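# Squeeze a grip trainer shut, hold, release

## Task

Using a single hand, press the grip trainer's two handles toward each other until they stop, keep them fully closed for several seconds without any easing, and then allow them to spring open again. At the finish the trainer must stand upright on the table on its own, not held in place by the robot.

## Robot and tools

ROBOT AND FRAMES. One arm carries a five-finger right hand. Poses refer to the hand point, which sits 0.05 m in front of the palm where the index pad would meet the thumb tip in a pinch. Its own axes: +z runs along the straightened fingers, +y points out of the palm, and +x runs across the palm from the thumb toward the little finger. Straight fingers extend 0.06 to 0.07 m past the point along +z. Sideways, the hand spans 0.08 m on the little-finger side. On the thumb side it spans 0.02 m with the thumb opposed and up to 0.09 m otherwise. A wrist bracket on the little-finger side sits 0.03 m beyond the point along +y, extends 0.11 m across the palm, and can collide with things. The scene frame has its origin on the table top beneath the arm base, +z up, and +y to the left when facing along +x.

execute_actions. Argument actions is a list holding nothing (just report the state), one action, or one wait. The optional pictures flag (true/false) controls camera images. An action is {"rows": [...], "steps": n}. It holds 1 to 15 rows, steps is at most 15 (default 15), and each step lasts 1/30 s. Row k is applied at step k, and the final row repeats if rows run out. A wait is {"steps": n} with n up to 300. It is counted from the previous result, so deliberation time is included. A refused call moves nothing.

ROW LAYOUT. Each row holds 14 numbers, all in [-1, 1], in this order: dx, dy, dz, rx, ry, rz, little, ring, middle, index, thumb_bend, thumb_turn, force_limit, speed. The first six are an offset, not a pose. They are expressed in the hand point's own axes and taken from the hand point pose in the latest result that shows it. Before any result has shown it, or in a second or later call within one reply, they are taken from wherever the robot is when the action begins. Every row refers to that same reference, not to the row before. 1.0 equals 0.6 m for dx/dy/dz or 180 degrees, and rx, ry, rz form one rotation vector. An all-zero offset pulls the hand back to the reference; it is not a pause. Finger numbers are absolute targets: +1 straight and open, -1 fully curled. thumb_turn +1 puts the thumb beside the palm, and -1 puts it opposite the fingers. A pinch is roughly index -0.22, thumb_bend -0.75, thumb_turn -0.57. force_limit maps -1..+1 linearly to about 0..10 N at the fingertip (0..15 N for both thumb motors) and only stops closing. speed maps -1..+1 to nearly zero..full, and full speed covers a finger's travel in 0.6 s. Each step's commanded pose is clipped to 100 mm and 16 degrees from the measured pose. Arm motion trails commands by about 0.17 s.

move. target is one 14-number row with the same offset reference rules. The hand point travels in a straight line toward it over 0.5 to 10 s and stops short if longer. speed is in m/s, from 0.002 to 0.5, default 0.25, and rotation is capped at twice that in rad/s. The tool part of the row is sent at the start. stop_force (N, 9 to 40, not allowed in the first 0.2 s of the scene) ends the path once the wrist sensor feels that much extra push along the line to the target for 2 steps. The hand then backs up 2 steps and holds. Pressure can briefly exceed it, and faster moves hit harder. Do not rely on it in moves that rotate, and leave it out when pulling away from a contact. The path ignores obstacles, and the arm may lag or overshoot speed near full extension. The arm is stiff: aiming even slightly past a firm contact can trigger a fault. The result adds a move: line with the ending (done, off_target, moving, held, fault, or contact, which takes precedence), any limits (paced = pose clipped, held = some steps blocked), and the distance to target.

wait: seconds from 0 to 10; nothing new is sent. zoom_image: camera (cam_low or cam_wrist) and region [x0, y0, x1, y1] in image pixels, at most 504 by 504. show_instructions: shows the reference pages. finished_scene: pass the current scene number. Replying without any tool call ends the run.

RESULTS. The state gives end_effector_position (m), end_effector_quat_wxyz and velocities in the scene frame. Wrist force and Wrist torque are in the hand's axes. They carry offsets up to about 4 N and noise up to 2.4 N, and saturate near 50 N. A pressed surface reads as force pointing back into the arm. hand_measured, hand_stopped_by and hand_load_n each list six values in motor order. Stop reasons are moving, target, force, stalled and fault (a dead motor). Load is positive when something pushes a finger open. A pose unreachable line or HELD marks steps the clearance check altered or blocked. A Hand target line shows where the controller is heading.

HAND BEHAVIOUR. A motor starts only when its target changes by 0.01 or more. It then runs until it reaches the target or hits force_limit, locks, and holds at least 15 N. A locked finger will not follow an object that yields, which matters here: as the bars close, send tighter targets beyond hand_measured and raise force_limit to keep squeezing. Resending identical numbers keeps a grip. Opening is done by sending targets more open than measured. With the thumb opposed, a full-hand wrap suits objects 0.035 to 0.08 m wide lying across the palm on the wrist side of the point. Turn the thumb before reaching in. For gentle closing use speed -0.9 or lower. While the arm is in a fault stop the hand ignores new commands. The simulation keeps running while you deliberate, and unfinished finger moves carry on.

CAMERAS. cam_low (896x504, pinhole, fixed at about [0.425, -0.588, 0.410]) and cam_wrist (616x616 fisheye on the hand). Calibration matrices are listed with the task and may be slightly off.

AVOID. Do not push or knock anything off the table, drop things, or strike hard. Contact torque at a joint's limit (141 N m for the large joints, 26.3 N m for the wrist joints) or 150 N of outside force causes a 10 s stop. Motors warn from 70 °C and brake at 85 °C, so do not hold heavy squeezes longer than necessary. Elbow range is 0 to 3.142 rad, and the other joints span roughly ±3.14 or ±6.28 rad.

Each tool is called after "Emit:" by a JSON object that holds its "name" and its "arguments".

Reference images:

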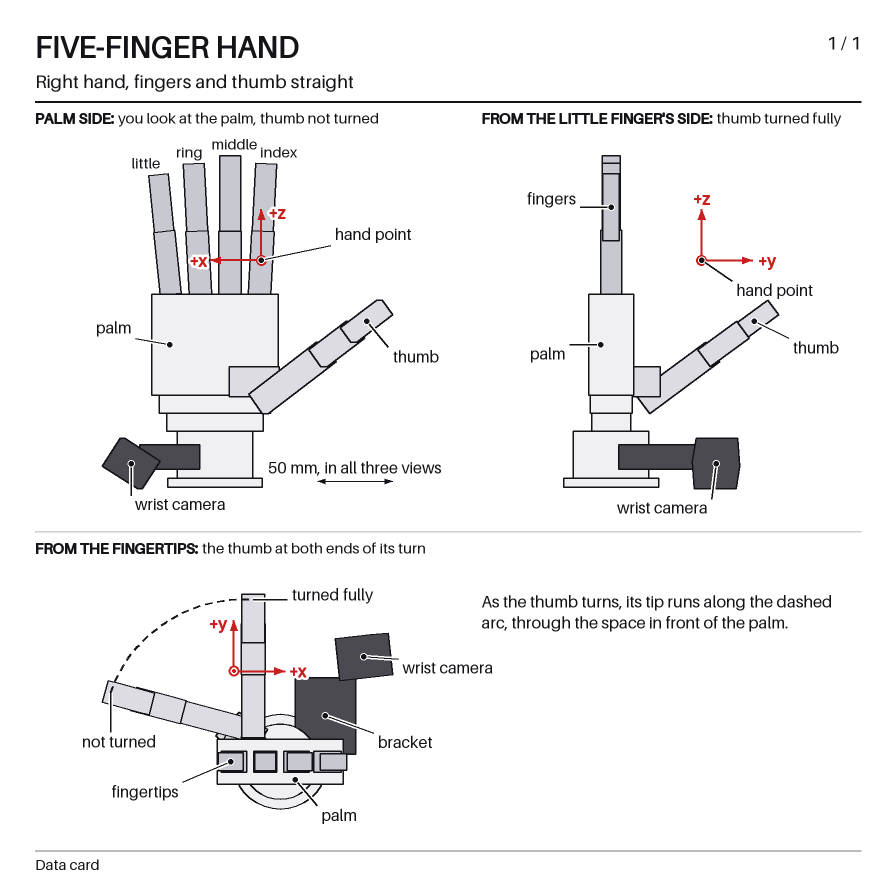

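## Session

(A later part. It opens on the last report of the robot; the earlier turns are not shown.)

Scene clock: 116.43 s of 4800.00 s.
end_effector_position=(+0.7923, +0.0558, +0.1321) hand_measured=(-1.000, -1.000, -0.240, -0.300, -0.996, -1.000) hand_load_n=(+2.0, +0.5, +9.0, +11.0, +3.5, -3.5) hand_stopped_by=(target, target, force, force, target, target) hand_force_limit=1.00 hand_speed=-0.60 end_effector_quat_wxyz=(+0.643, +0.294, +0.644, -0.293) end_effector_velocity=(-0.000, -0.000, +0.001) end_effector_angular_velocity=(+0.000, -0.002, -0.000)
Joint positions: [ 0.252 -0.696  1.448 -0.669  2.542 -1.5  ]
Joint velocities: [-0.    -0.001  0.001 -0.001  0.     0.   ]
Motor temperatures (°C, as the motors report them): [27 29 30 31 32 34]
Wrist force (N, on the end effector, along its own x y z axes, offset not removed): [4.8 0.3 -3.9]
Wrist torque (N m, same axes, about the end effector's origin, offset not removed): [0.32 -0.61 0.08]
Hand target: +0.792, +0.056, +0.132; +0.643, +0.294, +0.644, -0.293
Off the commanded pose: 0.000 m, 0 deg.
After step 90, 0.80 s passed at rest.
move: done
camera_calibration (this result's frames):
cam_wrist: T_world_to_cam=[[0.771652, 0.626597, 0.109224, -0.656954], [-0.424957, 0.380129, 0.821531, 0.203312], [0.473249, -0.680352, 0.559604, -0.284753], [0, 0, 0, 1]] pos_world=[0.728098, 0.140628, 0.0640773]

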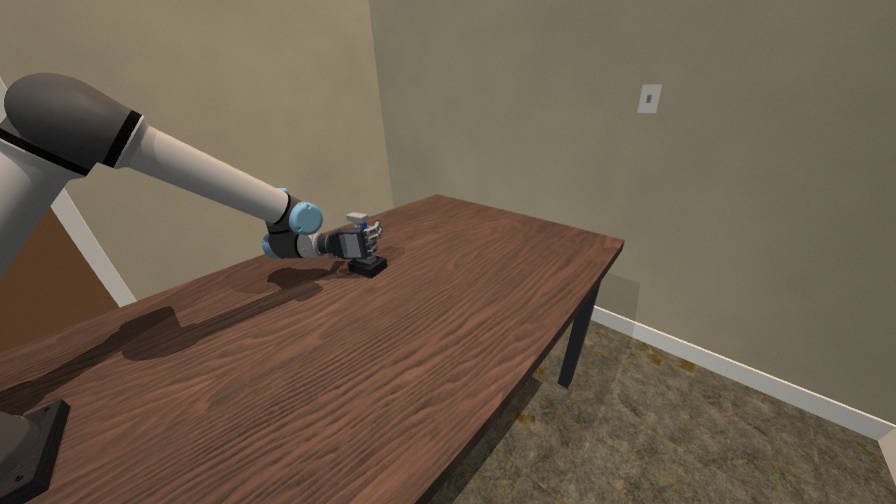

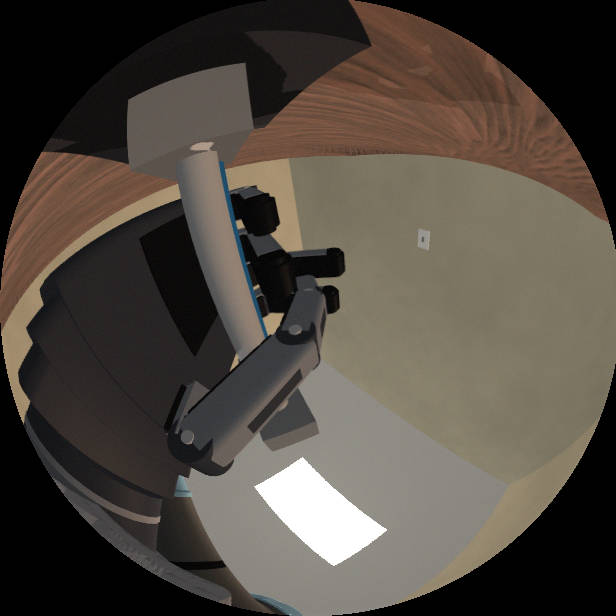

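Emit:
{"name": "move", "arguments": {"target": [0,0,0,0,0,0,0.8,0.8,0.8,0.8,1,-1,1,0]}}

Emit:
{"name": "move", "arguments": {"target": [0,-0.07,-0.067,-0.2,0,0,0.8,0.8,0.8,0.8,1,-1,1,0], "speed": 0.08}}

Emit:
{"name": "zoom_image", "arguments": {"camera": "cam_low", "region": [300, 180, 420, 300]}}

Scene clock: 146.13 s of 4800.00 s.
end_effector_position=(+0.7923, +0.0558, +0.1321) hand_measured=(+0.800, +0.800, +0.800, +0.800, +1.000, -1.000) hand_load_n=(+0.0, +0.0, +0.0, +0.0, +0.0, +0.0) hand_stopped_by=(target, target, target, target, target, target) hand_force_limit=1.00 hand_speed=0.00 end_effector_quat_wxyz=(+0.643, +0.294, +0.644, -0.293) end_effector_velocity=(-0.000, -0.000, -0.000) end_effector_angular_velocity=(+0.001, -0.001, -0.000)
Joint positions: [ 0.252 -0.696  1.448 -0.669  2.542 -1.5  ]
Joint velocities: [-0.     0.     0.001 -0.     0.     0.001]
Motor temperatures (°C, as the motors report them): [27 29 30 31 32 34]
Wrist force (N, on the end effector, along its own x y z axes, offset not removed): [-2.9 4.4 -4.0]
Wrist torque (N m, same axes, about the end effector's origin, offset not removed): [0.78 0.59 0.13]
Hand target: +0.792, +0.056, +0.132; +0.643, +0.294, +0.644, -0.293
Off the commanded pose: 0.000 m, 0 deg.
After step 90, 24.53 s passed at rest.
move: done
camera_calibration (this result's frames):
cam_wrist: T_world_to_cam=[[0.771654, 0.626597, 0.109206, -0.656952], [-0.42494, 0.380131, 0.821539, 0.203299], [0.473262, -0.68035, 0.559596, -0.284758], [0, 0, 0, 1]] pos_world=[0.728095, 0.140629, 0.0640744]

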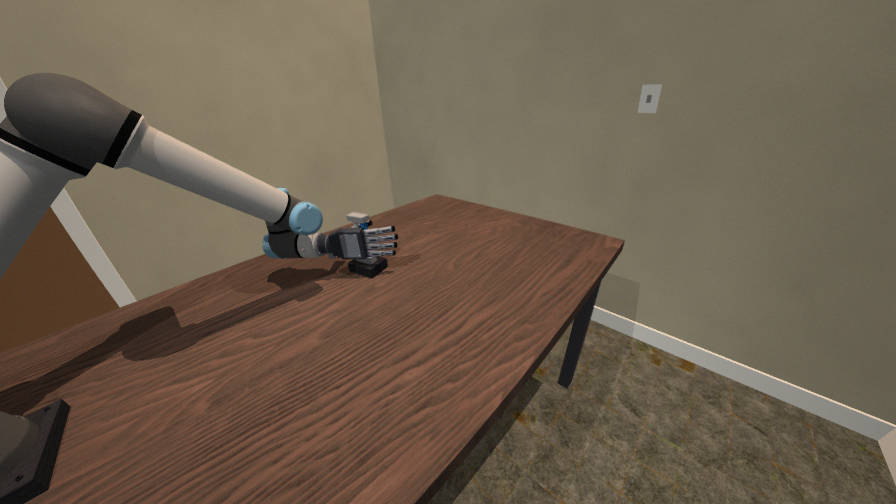

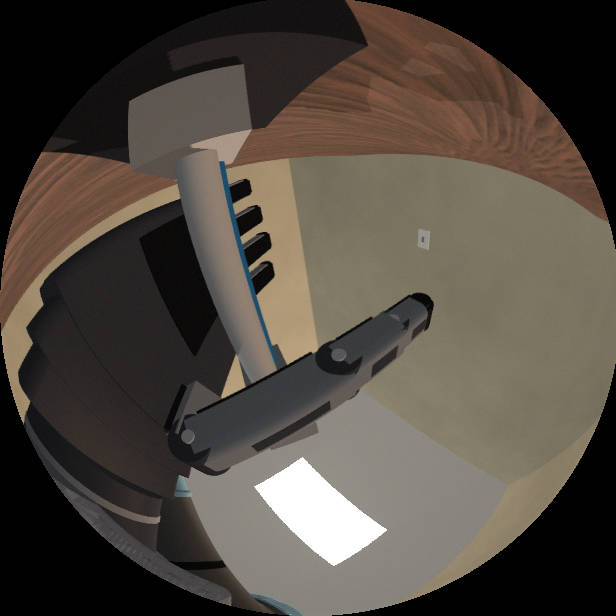

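Scene clock: 150.40 s of 4800.00 s.
end_effector_position=(+0.7345, +0.0585, +0.1323) hand_measured=(+0.800, +0.800, +0.800, +0.800, +1.000, -1.000) hand_load_n=(+0.0, +0.0, +0.0, +0.0, +0.0, +0.0) hand_stopped_by=(target, target, target, target, target, target) hand_force_limit=1.00 hand_speed=0.00 end_effector_quat_wxyz=(+0.702, +0.081, +0.703, -0.081) end_effector_velocity=(-0.001, +0.000, +0.000) end_effector_angular_velocity=(-0.001, +0.000, +0.016)
Joint positions: [-0.032 -0.912  1.928 -0.98   1.633 -1.54 ]
Joint velocities: [-0.009 -0.003  0.006 -0.004 -0.026 -0.002]
Motor temperatures (°C, as the motors report them): [27 29 30 31 32 34]
Wrist force (N, on the end effector, along its own x y z axes, offset not removed): [2.9 3.6 3.9]
Wrist torque (N m, same axes, about the end effector's origin, offset not removed): [0.43 -0.50 0.33]
Hand target: +0.734, +0.058, +0.132; +0.702, +0.081, +0.703, -0.080
Off the commanded pose: 0.000 m, 0 deg.
move: done
camera_calibration (this result's frames):
cam_wrist: T_world_to_cam=[[0.257713, 0.9599, 0.110346, -0.256215], [-0.567959, 0.0581062, 0.821003, 0.30139], [0.781669, -0.274255, 0.560159, -0.506008], [0, 0, 0, 1]] pos_world=[0.632738, 0.0896529, 0.0642748]

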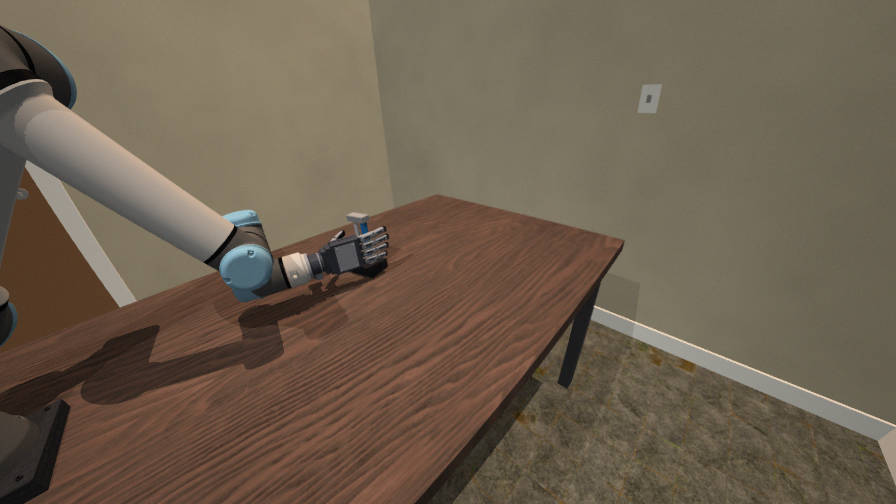

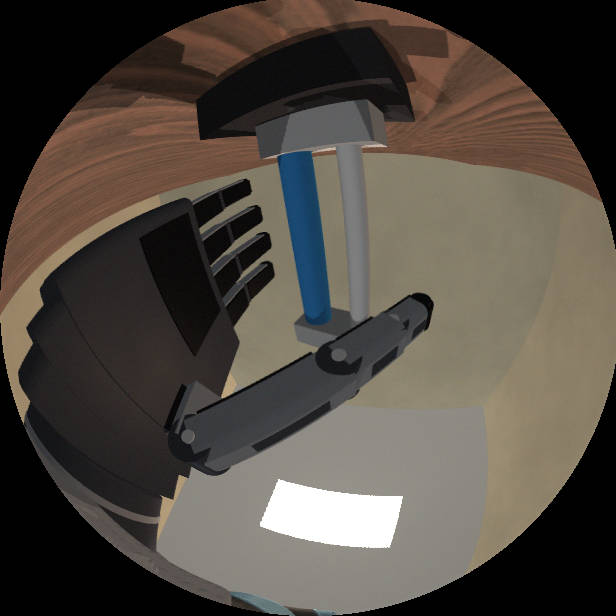

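Region (300, 180, 420, 300) of cam_low's 896x504 image, scaled by 4.200, with more detail than that image has.

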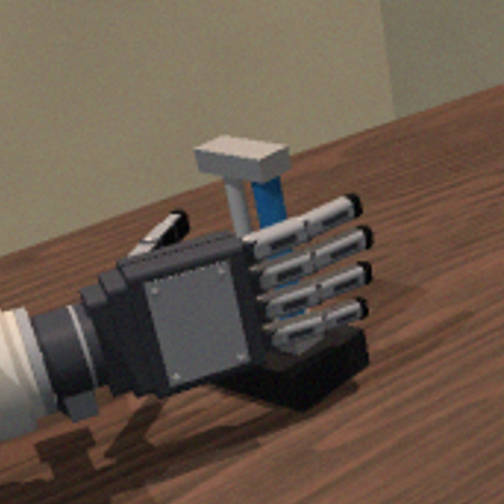

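Emit:
{"name": "move", "arguments": {"target": [0,0.015,0.01,0,0,0,0.4,0.4,0.4,0.4,-0.2,-1,1,-0.6], "speed": 0.02}}

Emit:
{"name": "zoom_image", "arguments": {"camera": "cam_low", "region": [310, 190, 410, 290]}}

Scene clock: 161.80 s of 4800.00 s.
end_effector_position=(+0.7423, +0.0659, +0.1323) hand_measured=(+0.400, +0.400, +0.400, +0.400, -0.196, -1.000) hand_load_n=(+0.0, +0.0, +0.0, +0.0, +2.5, -0.5) hand_stopped_by=(target, target, target, target, target, target) hand_force_limit=1.00 hand_speed=-0.60 end_effector_quat_wxyz=(+0.702, +0.081, +0.703, -0.081) end_effector_velocity=(+0.000, -0.000, +0.001) end_effector_angular_velocity=(-0.000, -0.001, -0.000)
Joint positions: [-0.014 -0.9    1.9   -0.965  1.651 -1.539]
Joint velocities: [-0.    -0.    -0.001  0.    -0.    -0.   ]
Motor temperatures (°C, as the motors report them): [27 29 30 31 32 34]
Wrist force (N, on the end effector, along its own x y z axes, offset not removed): [1.6 1.3 -0.6]
Wrist torque (N m, same axes, about the end effector's origin, offset not removed): [-0.13 -0.36 0.16]
Hand target: +0.742, +0.066, +0.132; +0.702, +0.081, +0.703, -0.081
Off the commanded pose: 0.000 m, 0 deg.
After step 90, 5.27 s passed at rest.
move: done
camera_calibration (this result's frames):
cam_wrist: T_world_to_cam=[[0.257691, 0.959905, 0.110355, -0.26536], [-0.567931, 0.0580749, 0.821024, 0.305432], [0.781696, -0.274245, 0.560125, -0.510139], [0, 0, 0, 1]] pos_world=[0.640619, 0.0970791, 0.064259]

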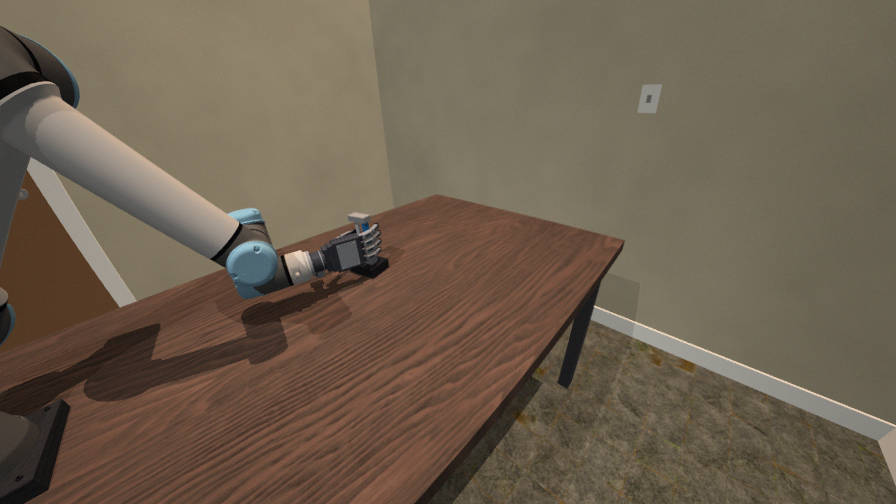

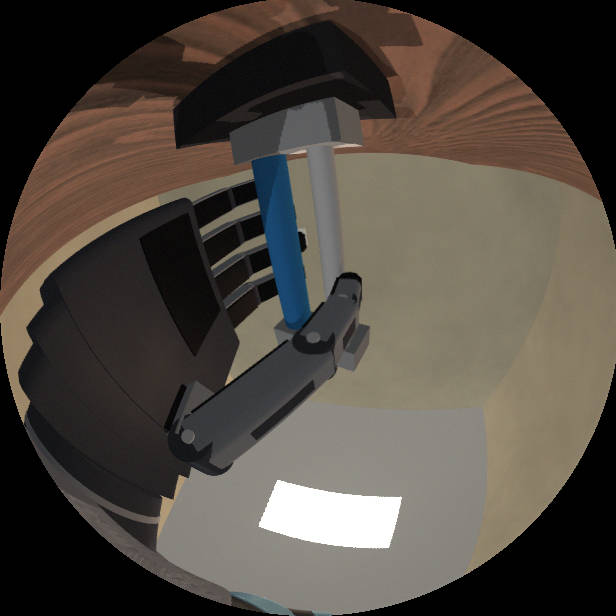

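Region (310, 190, 410, 290) of cam_low's 896x504 image, scaled by 5.040, with more detail than that image has.

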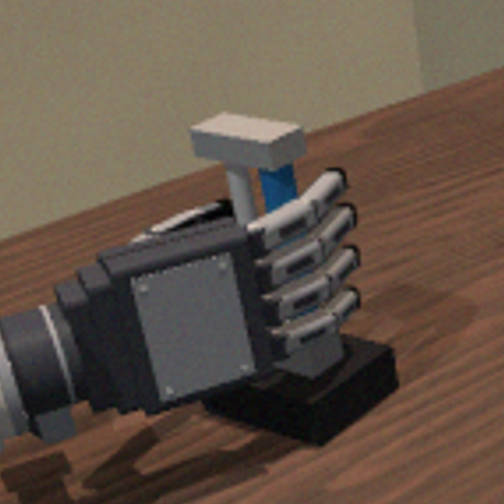

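Thumb is on grey. Close the fingers slowly.

Emit:
{"name": "move", "arguments": {"target": [0,0,0,0,0,0,-0.3,-0.3,-0.3,-0.3,-0.2,-1,1,-0.8]}}

Emit:
{"name": "zoom_image", "arguments": {"camera": "cam_low", "region": [310, 190, 410, 290]}}

Scene clock: 167.70 s of 4800.00 s.
end_effector_position=(+0.7423, +0.0659, +0.1323) hand_measured=(-0.300, -0.300, -0.300, -0.300, -0.194, -1.000) hand_load_n=(+0.0, +2.0, +0.0, +0.5, +2.5, +0.0) hand_stopped_by=(target, target, target, target, target, target) hand_force_limit=1.00 hand_speed=-0.80 end_effector_quat_wxyz=(+0.702, +0.081, +0.703, -0.081) end_effector_velocity=(+0.000, +0.000, -0.000) end_effector_angular_velocity=(+0.000, +0.000, -0.000)
Joint positions: [-0.014 -0.9    1.9   -0.965  1.651 -1.539]
Joint velocities: [ 0.     0.001 -0.001  0.     0.     0.   ]
Motor temperatures (°C, as the motors report them): [27 30 30 31 32 34]
Wrist force (N, on the end effector, along its own x y z axes, offset not removed): [-3.3 5.0 1.9]
Wrist torque (N m, same axes, about the end effector's origin, offset not removed): [0.70 0.39 -0.24]
Hand target: +0.742, +0.066, +0.132; +0.702, +0.081, +0.703, -0.081
Off the commanded pose: 0.000 m, 0 deg.
After step 90, 0.53 s passed at rest.
move: done
camera_calibration (this result's frames):
cam_wrist: T_world_to_cam=[[0.257657, 0.959914, 0.110358, -0.26535], [-0.567956, 0.0580603, 0.821008, 0.305447], [0.78169, -0.274217, 0.560148, -0.51014], [0, 0, 0, 1]] pos_world=[0.640621, 0.0970893, 0.064263]

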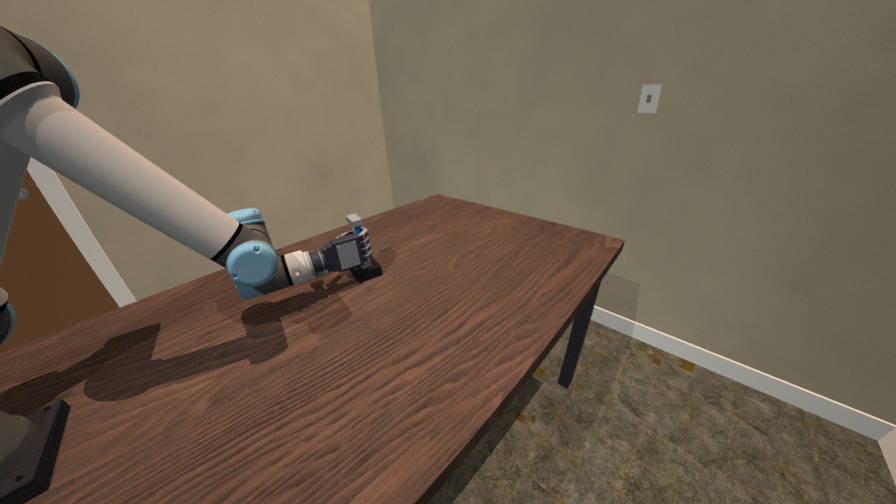

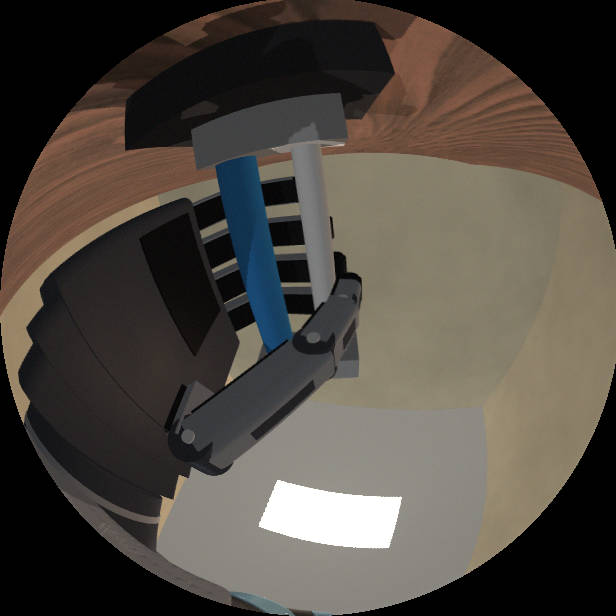

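Region (310, 190, 410, 290) of cam_low's 896x504 image, scaled by 5.040, with more detail than that image has.

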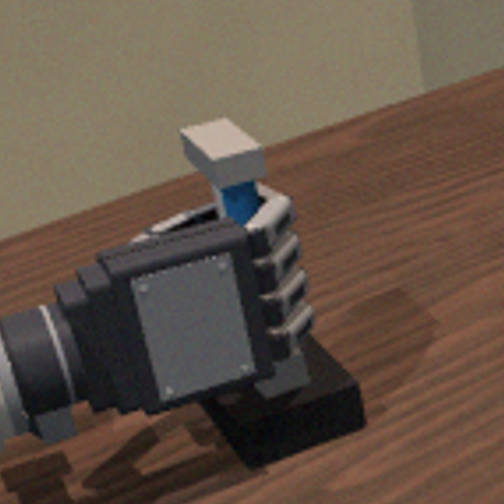

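Emit:
{"name": "move", "arguments": {"target": [0,0,0,0,0,0,-1,-1,-1,-1,-1,-1,1,-0.8]}}

Emit:
{"name": "zoom_image", "arguments": {"camera": "cam_low", "region": [310, 190, 410, 290]}}

Scene clock: 176.73 s of 4800.00 s.
end_effector_position=(+0.7423, +0.0659, +0.1323) hand_measured=(-1.000, -0.998, -0.330, -0.506, -0.258, -1.000) hand_load_n=(+0.0, +4.0, +9.0, +9.5, +16.0, +0.0) hand_stopped_by=(target, target, force, force, force, target) hand_force_limit=1.00 hand_speed=-0.80 end_effector_quat_wxyz=(+0.702, +0.081, +0.703, -0.081) end_effector_velocity=(+0.000, +0.000, +0.001) end_effector_angular_velocity=(+0.000, -0.001, +0.001)
Joint positions: [-0.014 -0.9    1.9   -0.965  1.651 -1.539]
Joint velocities: [ 0.    -0.001 -0.    -0.    -0.     0.   ]
Motor temperatures (°C, as the motors report them): [27 30 30 31 32 34]
Wrist force (N, on the end effector, along its own x y z axes, offset not removed): [-0.7 0.7 1.6]
Wrist torque (N m, same axes, about the end effector's origin, offset not removed): [-0.21 0.00 0.08]
Hand target: +0.742, +0.066, +0.132; +0.702, +0.081, +0.703, -0.081
Off the commanded pose: 0.000 m, 0 deg.
After step 90, 3.67 s passed at rest.
move: done
camera_calibration (this result's frames):
cam_wrist: T_world_to_cam=[[0.257668, 0.959911, 0.110358, -0.265348], [-0.567952, 0.0580658, 0.821011, 0.305445], [0.781689, -0.274226, 0.560145, -0.510142], [0, 0, 0, 1]] pos_world=[0.640622, 0.0970807, 0.0642627]

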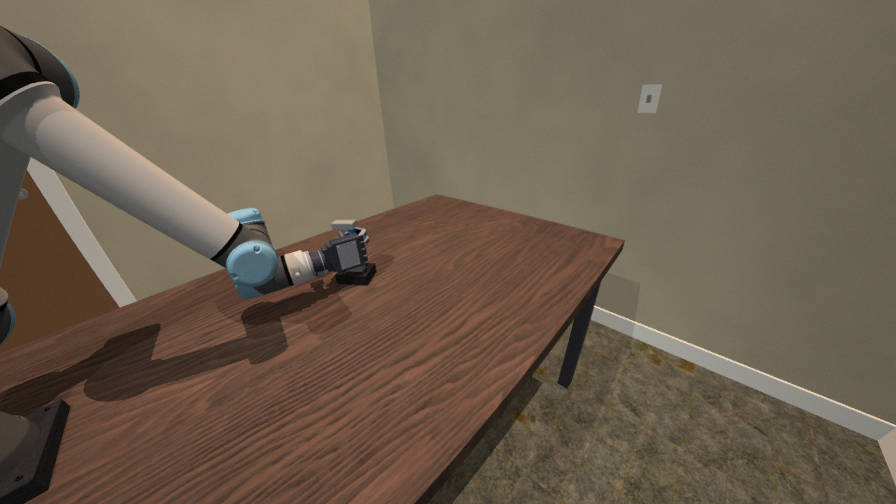

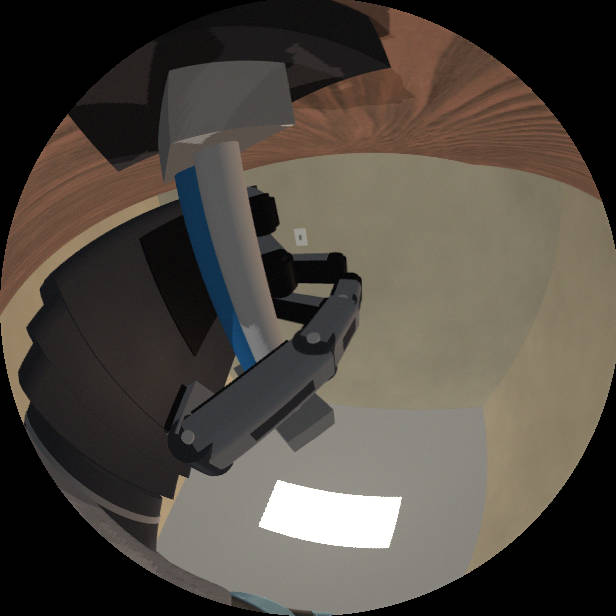

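Region (310, 190, 410, 290) of cam_low's 896x504 image, scaled by 5.040, with more detail than that image has.

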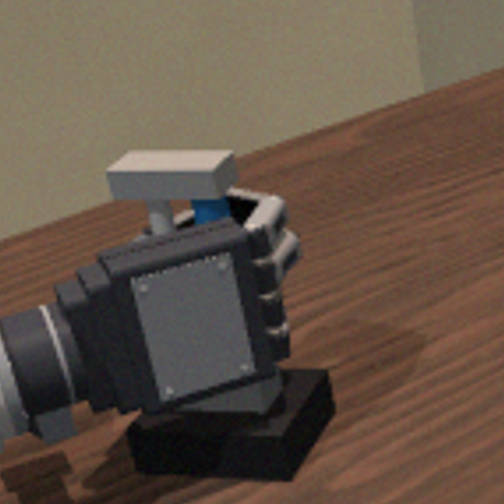

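Emit:
{"name": "move", "arguments": {"target": [0,0,0,0,0,0,-0.7,-0.7,-0.2,-0.4,1,-1,1,0]}}

Emit:
{"name": "move", "arguments": {"target": [0,0,0,0,0,0,0.9,0.9,0.9,0.9,1,-1,1,0]}}

Emit:
{"name": "move", "arguments": {"target": [0,-0.042,-0.073,-0.18,0,0,0.9,0.9,0.9,0.9,1,-1,1,0], "speed": 0.08}}

Emit:
{"name": "zoom_image", "arguments": {"camera": "cam_low", "region": [290, 180, 410, 300]}}

Scene clock: 192.93 s of 4800.00 s.
end_effector_position=(+0.7423, +0.0659, +0.1323) hand_measured=(-0.700, -0.700, -0.200, -0.400, +1.000, -1.000) hand_load_n=(+0.0, +0.0, +0.0, +0.0, +0.0, +0.0) hand_stopped_by=(target, target, target, target, target, target) hand_force_limit=1.00 hand_speed=0.00 end_effector_quat_wxyz=(+0.702, +0.081, +0.703, -0.081) end_effector_velocity=(-0.000, -0.000, -0.000) end_effector_angular_velocity=(-0.000, +0.000, -0.000)
Joint positions: [-0.014 -0.9    1.9   -0.965  1.651 -1.539]
Joint velocities: [-0.    -0.     0.001  0.     0.    -0.   ]
Motor temperatures (°C, as the motors report them): [27 30 30 31 32 34]
Wrist force (N, on the end effector, along its own x y z axes, offset not removed): [-2.3 2.2 0.7]
Wrist torque (N m, same axes, about the end effector's origin, offset not removed): [0.58 0.53 -0.05]
Hand target: +0.742, +0.066, +0.132; +0.702, +0.081, +0.703, -0.081
Off the commanded pose: 0.000 m, 0 deg.
After step 90, 11.70 s passed at rest.
move: done
camera_calibration (this result's frames):
cam_wrist: T_world_to_cam=[[0.257652, 0.959915, 0.110358, -0.265348], [-0.567956, 0.0580574, 0.821008, 0.305448], [0.781691, -0.274213, 0.560148, -0.510141], [0, 0, 0, 1]] pos_world=[0.640621, 0.0970912, 0.0642628]

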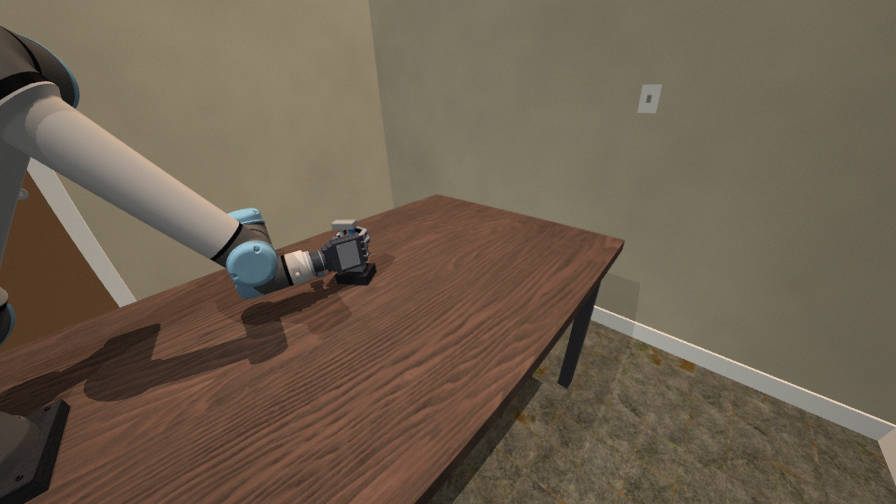

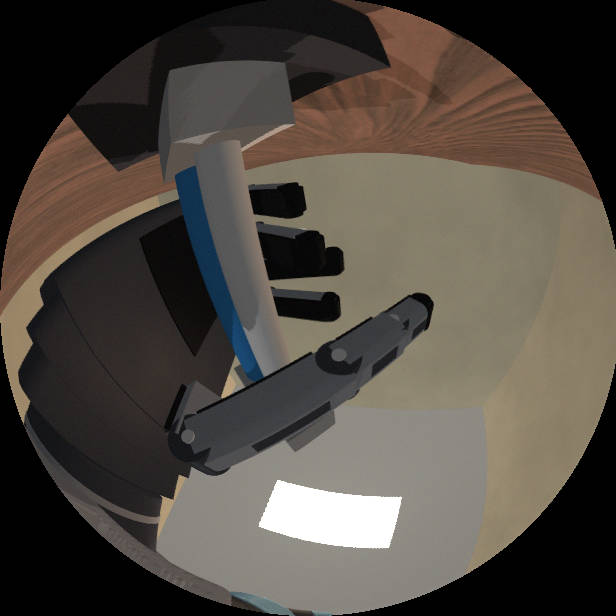

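Scene clock: 194.17 s of 4800.00 s.
end_effector_position=(+0.7423, +0.0659, +0.1323) hand_measured=(+0.900, +0.900, +0.900, +0.900, +1.000, -1.000) hand_load_n=(+0.0, +0.0, +0.0, +0.0, +0.0, +0.0) hand_stopped_by=(target, target, target, target, target, target) hand_force_limit=1.00 hand_speed=0.00 end_effector_quat_wxyz=(+0.702, +0.081, +0.703, -0.081) end_effector_velocity=(+0.000, -0.000, +0.000) end_effector_angular_velocity=(+0.001, -0.000, +0.000)
Joint positions: [-0.014 -0.9    1.9   -0.965  1.651 -1.539]
Joint velocities: [-0.    -0.    -0.     0.    -0.     0.001]
Motor temperatures (°C, as the motors report them): [27 30 30 31 32 34]
Wrist force (N, on the end effector, along its own x y z axes, offset not removed): [0.0 2.6 0.0]
Wrist torque (N m, same axes, about the end effector's origin, offset not removed): [0.41 -0.22 -0.08]
Hand target: +0.742, +0.066, +0.132; +0.702, +0.081, +0.703, -0.081
Off the commanded pose: 0.000 m, 0 deg.
move: done
camera_calibration (this result's frames):
cam_wrist: T_world_to_cam=[[0.257652, 0.959915, 0.110358, -0.265348], [-0.567956, 0.0580574, 0.821008, 0.305448], [0.781691, -0.274213, 0.560148, -0.510141], [0, 0, 0, 1]] pos_world=[0.640621, 0.0970912, 0.0642629]

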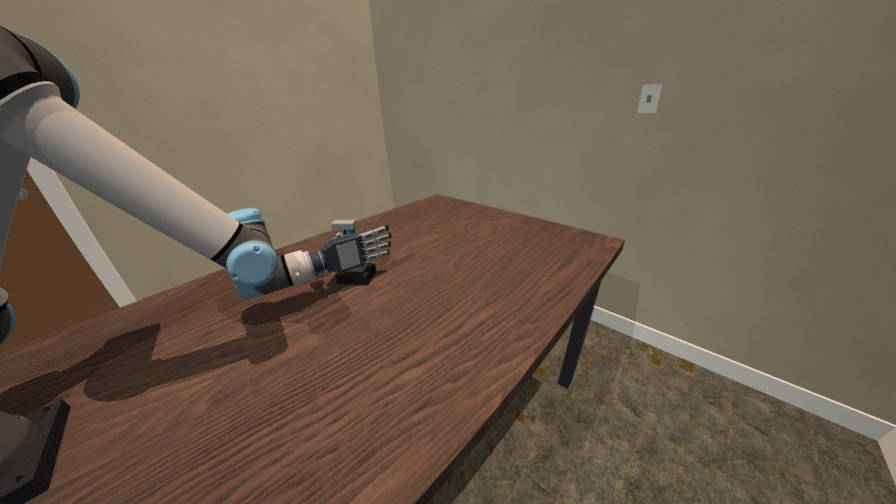

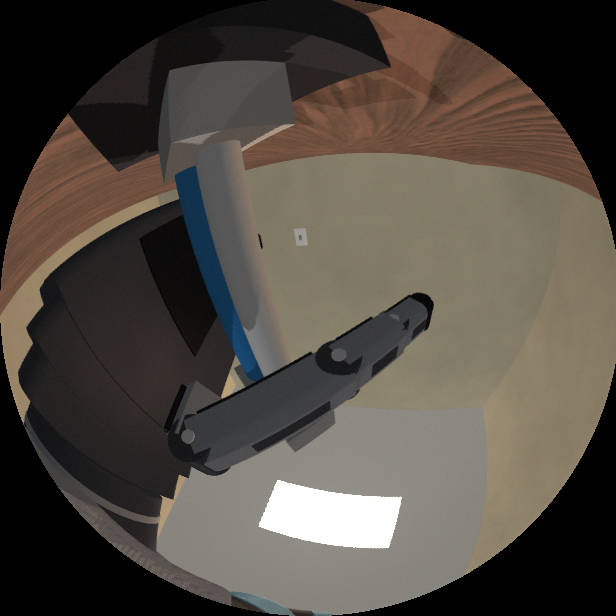

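Scene clock: 198.03 s of 4800.00 s.
end_effector_position=(+0.6940, +0.0513, +0.1323) hand_measured=(+0.900, +0.900, +0.900, +0.900, +1.000, -1.000) hand_load_n=(+0.0, +0.0, +0.0, +0.0, +0.0, +0.0) hand_stopped_by=(target, target, target, target, target, target) hand_force_limit=1.00 hand_speed=0.00 end_effector_quat_wxyz=(+0.697, -0.117, +0.697, +0.118) end_effector_velocity=(-0.001, -0.001, +0.000) end_effector_angular_velocity=(-0.001, -0.001, +0.016)
Joint positions: [-0.328 -0.895  1.915 -0.999  0.774 -1.542]
Joint velocities: [-0.006  0.002 -0.006  0.003 -0.022  0.   ]
Motor temperatures (°C, as the motors report them): [27 30 30 31 32 34]
Wrist force (N, on the end effector, along its own x y z axes, offset not removed): [1.1 2.6 0.3]
Wrist torque (N m, same axes, about the end effector's origin, offset not removed): [0.43 -0.25 0.25]
Hand target: +0.694, +0.051, +0.132; +0.697, -0.118, +0.697, +0.119
Off the commanded pose: 0.000 m, 0 deg.
move: done
camera_calibration (this result's frames):
cam_wrist: T_world_to_cam=[[-0.295143, 0.949004, 0.110823, 0.145331], [-0.511885, -0.254995, 0.820336, 0.256096], [0.806761, 0.185388, 0.561041, -0.517475], [0, 0, 0, 1]] pos_world=[0.591465, 0.0233172, 0.0641338]

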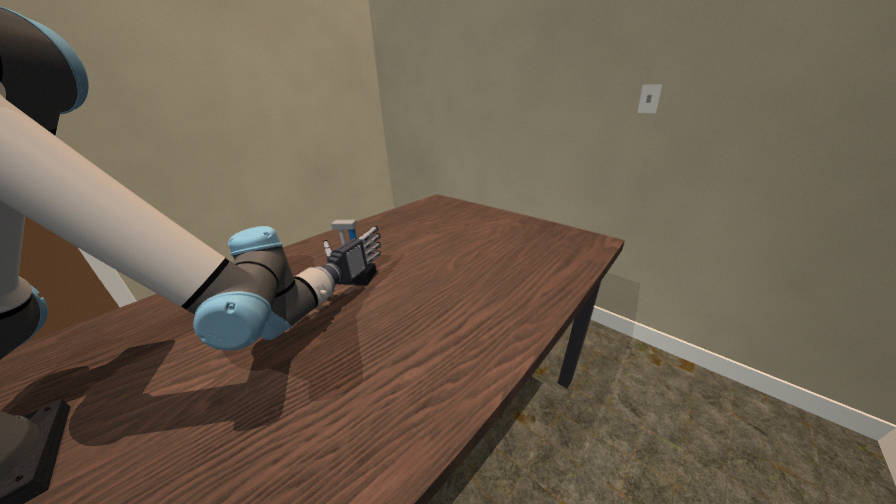

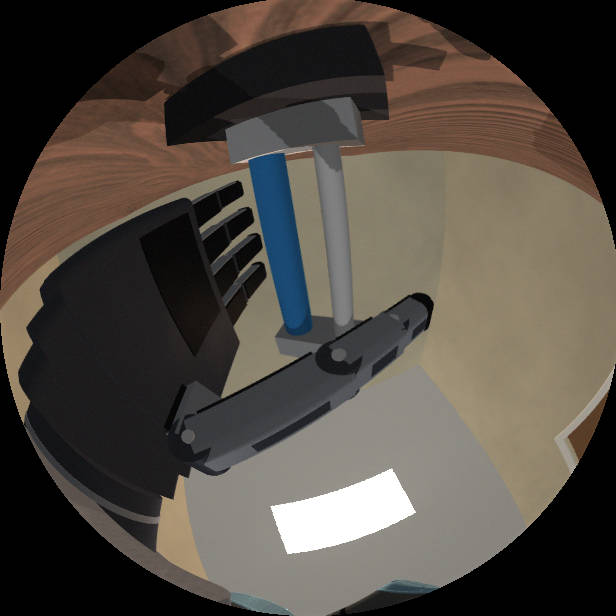

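Region (290, 180, 410, 300) of cam_low's 896x504 image, scaled by 4.200, with more detail than that image has.

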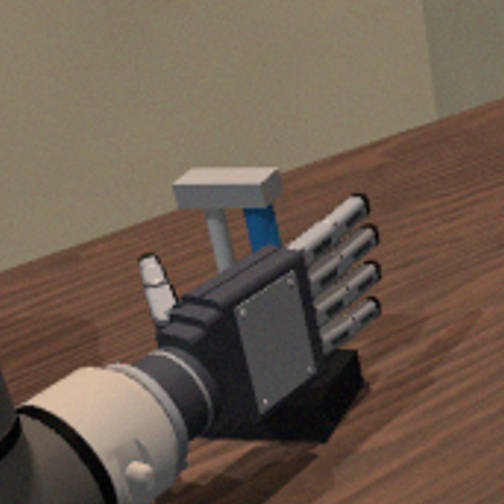

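Emit:
{"name": "move", "arguments": {"target": [0,0.022,0.005,0,0,0,0.35,0.35,0.35,0.35,0.2,-1,1,-0.6], "speed": 0.02}}

Emit:
{"name": "move", "arguments": {"target": [0,0,0,0,0,0,0.35,0.35,0.35,0.35,-1,-1,1,-0.8]}}

Emit:
{"name": "zoom_image", "arguments": {"camera": "cam_low", "region": [290, 180, 410, 300]}}

Scene clock: 206.33 s of 4800.00 s.
end_effector_position=(+0.6925, +0.0647, +0.1323) hand_measured=(+0.350, +0.350, +0.350, +0.350, +0.200, -1.000) hand_load_n=(+0.0, +0.0, +0.0, +0.0, +0.0, +0.0) hand_stopped_by=(target, target, target, target, target, target) hand_force_limit=1.00 hand_speed=-0.60 end_effector_quat_wxyz=(+0.697, -0.117, +0.697, +0.118) end_effector_velocity=(-0.000, +0.000, -0.001) end_effector_angular_velocity=(+0.001, +0.002, -0.000)
Joint positions: [-0.303 -0.901  1.927 -1.006  0.798 -1.542]
Joint velocities: [-0.     0.001  0.001 -0.     0.     0.001]
Motor temperatures (°C, as the motors report them): [27 30 30 31 32 34]
Wrist force (N, on the end effector, along its own x y z axes, offset not removed): [1.3 0.9 2.4]
Wrist torque (N m, same axes, about the end effector's origin, offset not removed): [0.05 -0.66 0.04]
Hand target: +0.693, +0.065, +0.132; +0.697, -0.117, +0.697, +0.118
Off the commanded pose: 0.000 m, 0 deg.
After step 90, 3.13 s passed at rest.
move: done
camera_calibration (this result's frames):
cam_wrist: T_world_to_cam=[[-0.295144, 0.949003, 0.110831, 0.132111], [-0.511889, -0.255004, 0.820331, 0.25874], [0.806759, 0.185383, 0.561047, -0.51879], [0, 0, 0, 1]] pos_world=[0.589976, 0.0367803, 0.064171]

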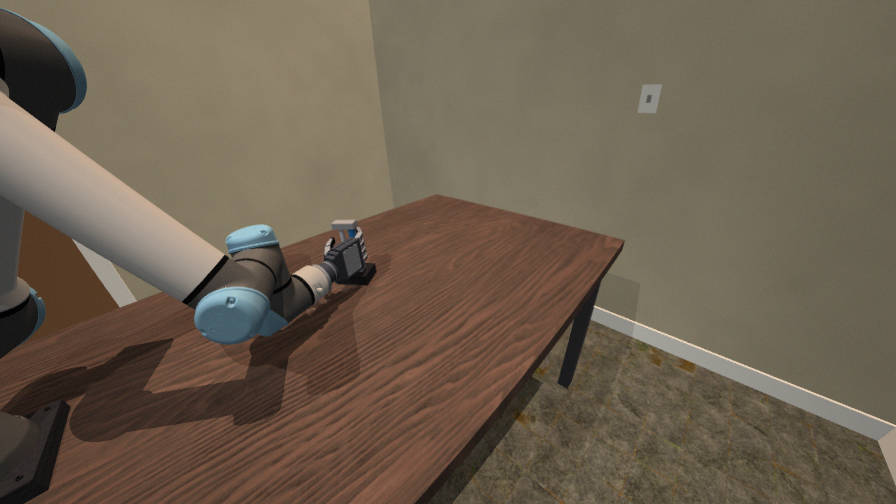

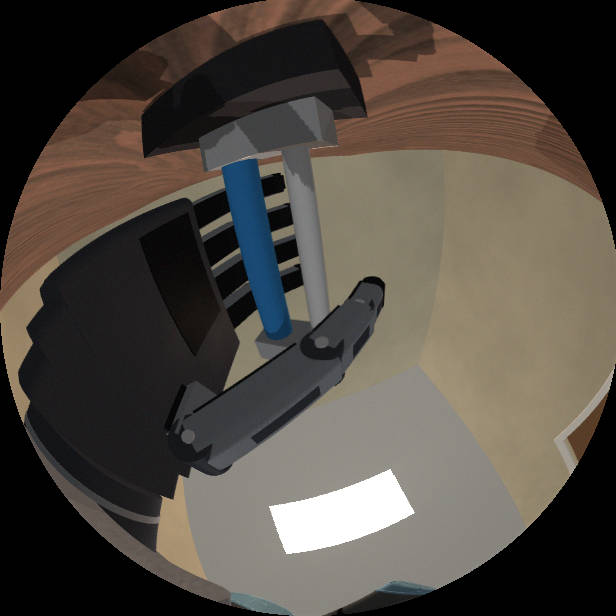

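Scene clock: 211.07 s of 4800.00 s.
end_effector_position=(+0.6925, +0.0647, +0.1323) hand_measured=(+0.350, +0.350, +0.350, +0.350, -0.710, -1.000) hand_load_n=(+1.0, +0.5, +0.5, +1.5, +14.5, +2.0) hand_stopped_by=(target, target, target, target, force, target) hand_force_limit=1.00 hand_speed=-0.80 end_effector_quat_wxyz=(+0.697, -0.117, +0.697, +0.118) end_effector_velocity=(+0.000, +0.000, +0.001) end_effector_angular_velocity=(-0.002, -0.002, +0.000)
Joint positions: [-0.303 -0.901  1.927 -1.006  0.798 -1.542]
Joint velocities: [ 0.    -0.001 -0.    -0.    -0.    -0.001]
Motor temperatures (°C, as the motors report them): [27 30 30 31 32 34]
Wrist force (N, on the end effector, along its own x y z axes, offset not removed): [0.7 6.3 1.4]
Wrist torque (N m, same axes, about the end effector's origin, offset not removed): [0.76 -0.19 0.03]
Hand target: +0.693, +0.065, +0.132; +0.697, -0.117, +0.697, +0.118
Off the commanded pose: 0.000 m, 0 deg.
move: done
camera_calibration (this result's frames):
cam_wrist: T_world_to_cam=[[-0.29516, 0.948998, 0.110831, 0.13211], [-0.511891, -0.255013, 0.820327, 0.258738], [0.806752, 0.185394, 0.561053, -0.51879], [0, 0, 0, 1]] pos_world=[0.589974, 0.0367902, 0.0641773]

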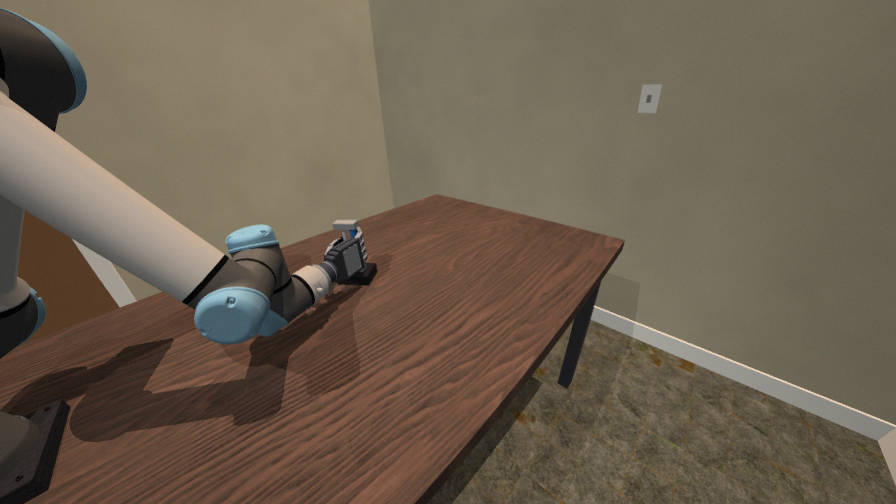

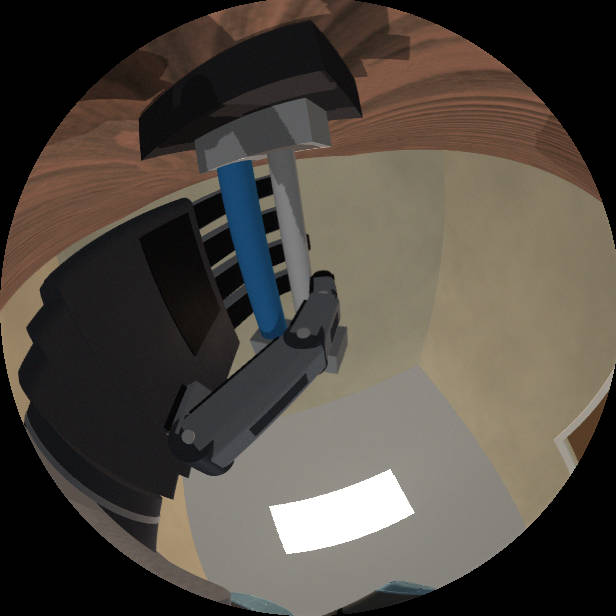

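Region (290, 180, 410, 300) of cam_low's 896x504 image, scaled by 4.200, with more detail than that image has.

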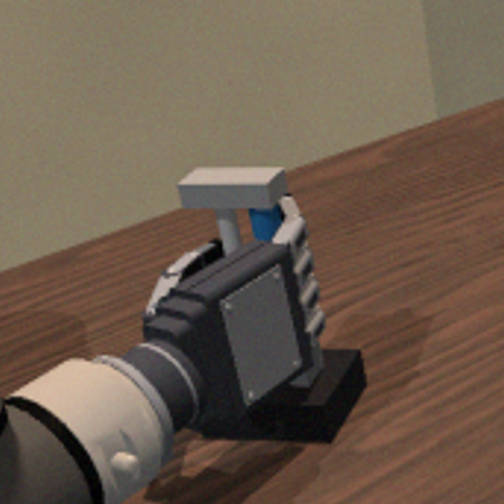

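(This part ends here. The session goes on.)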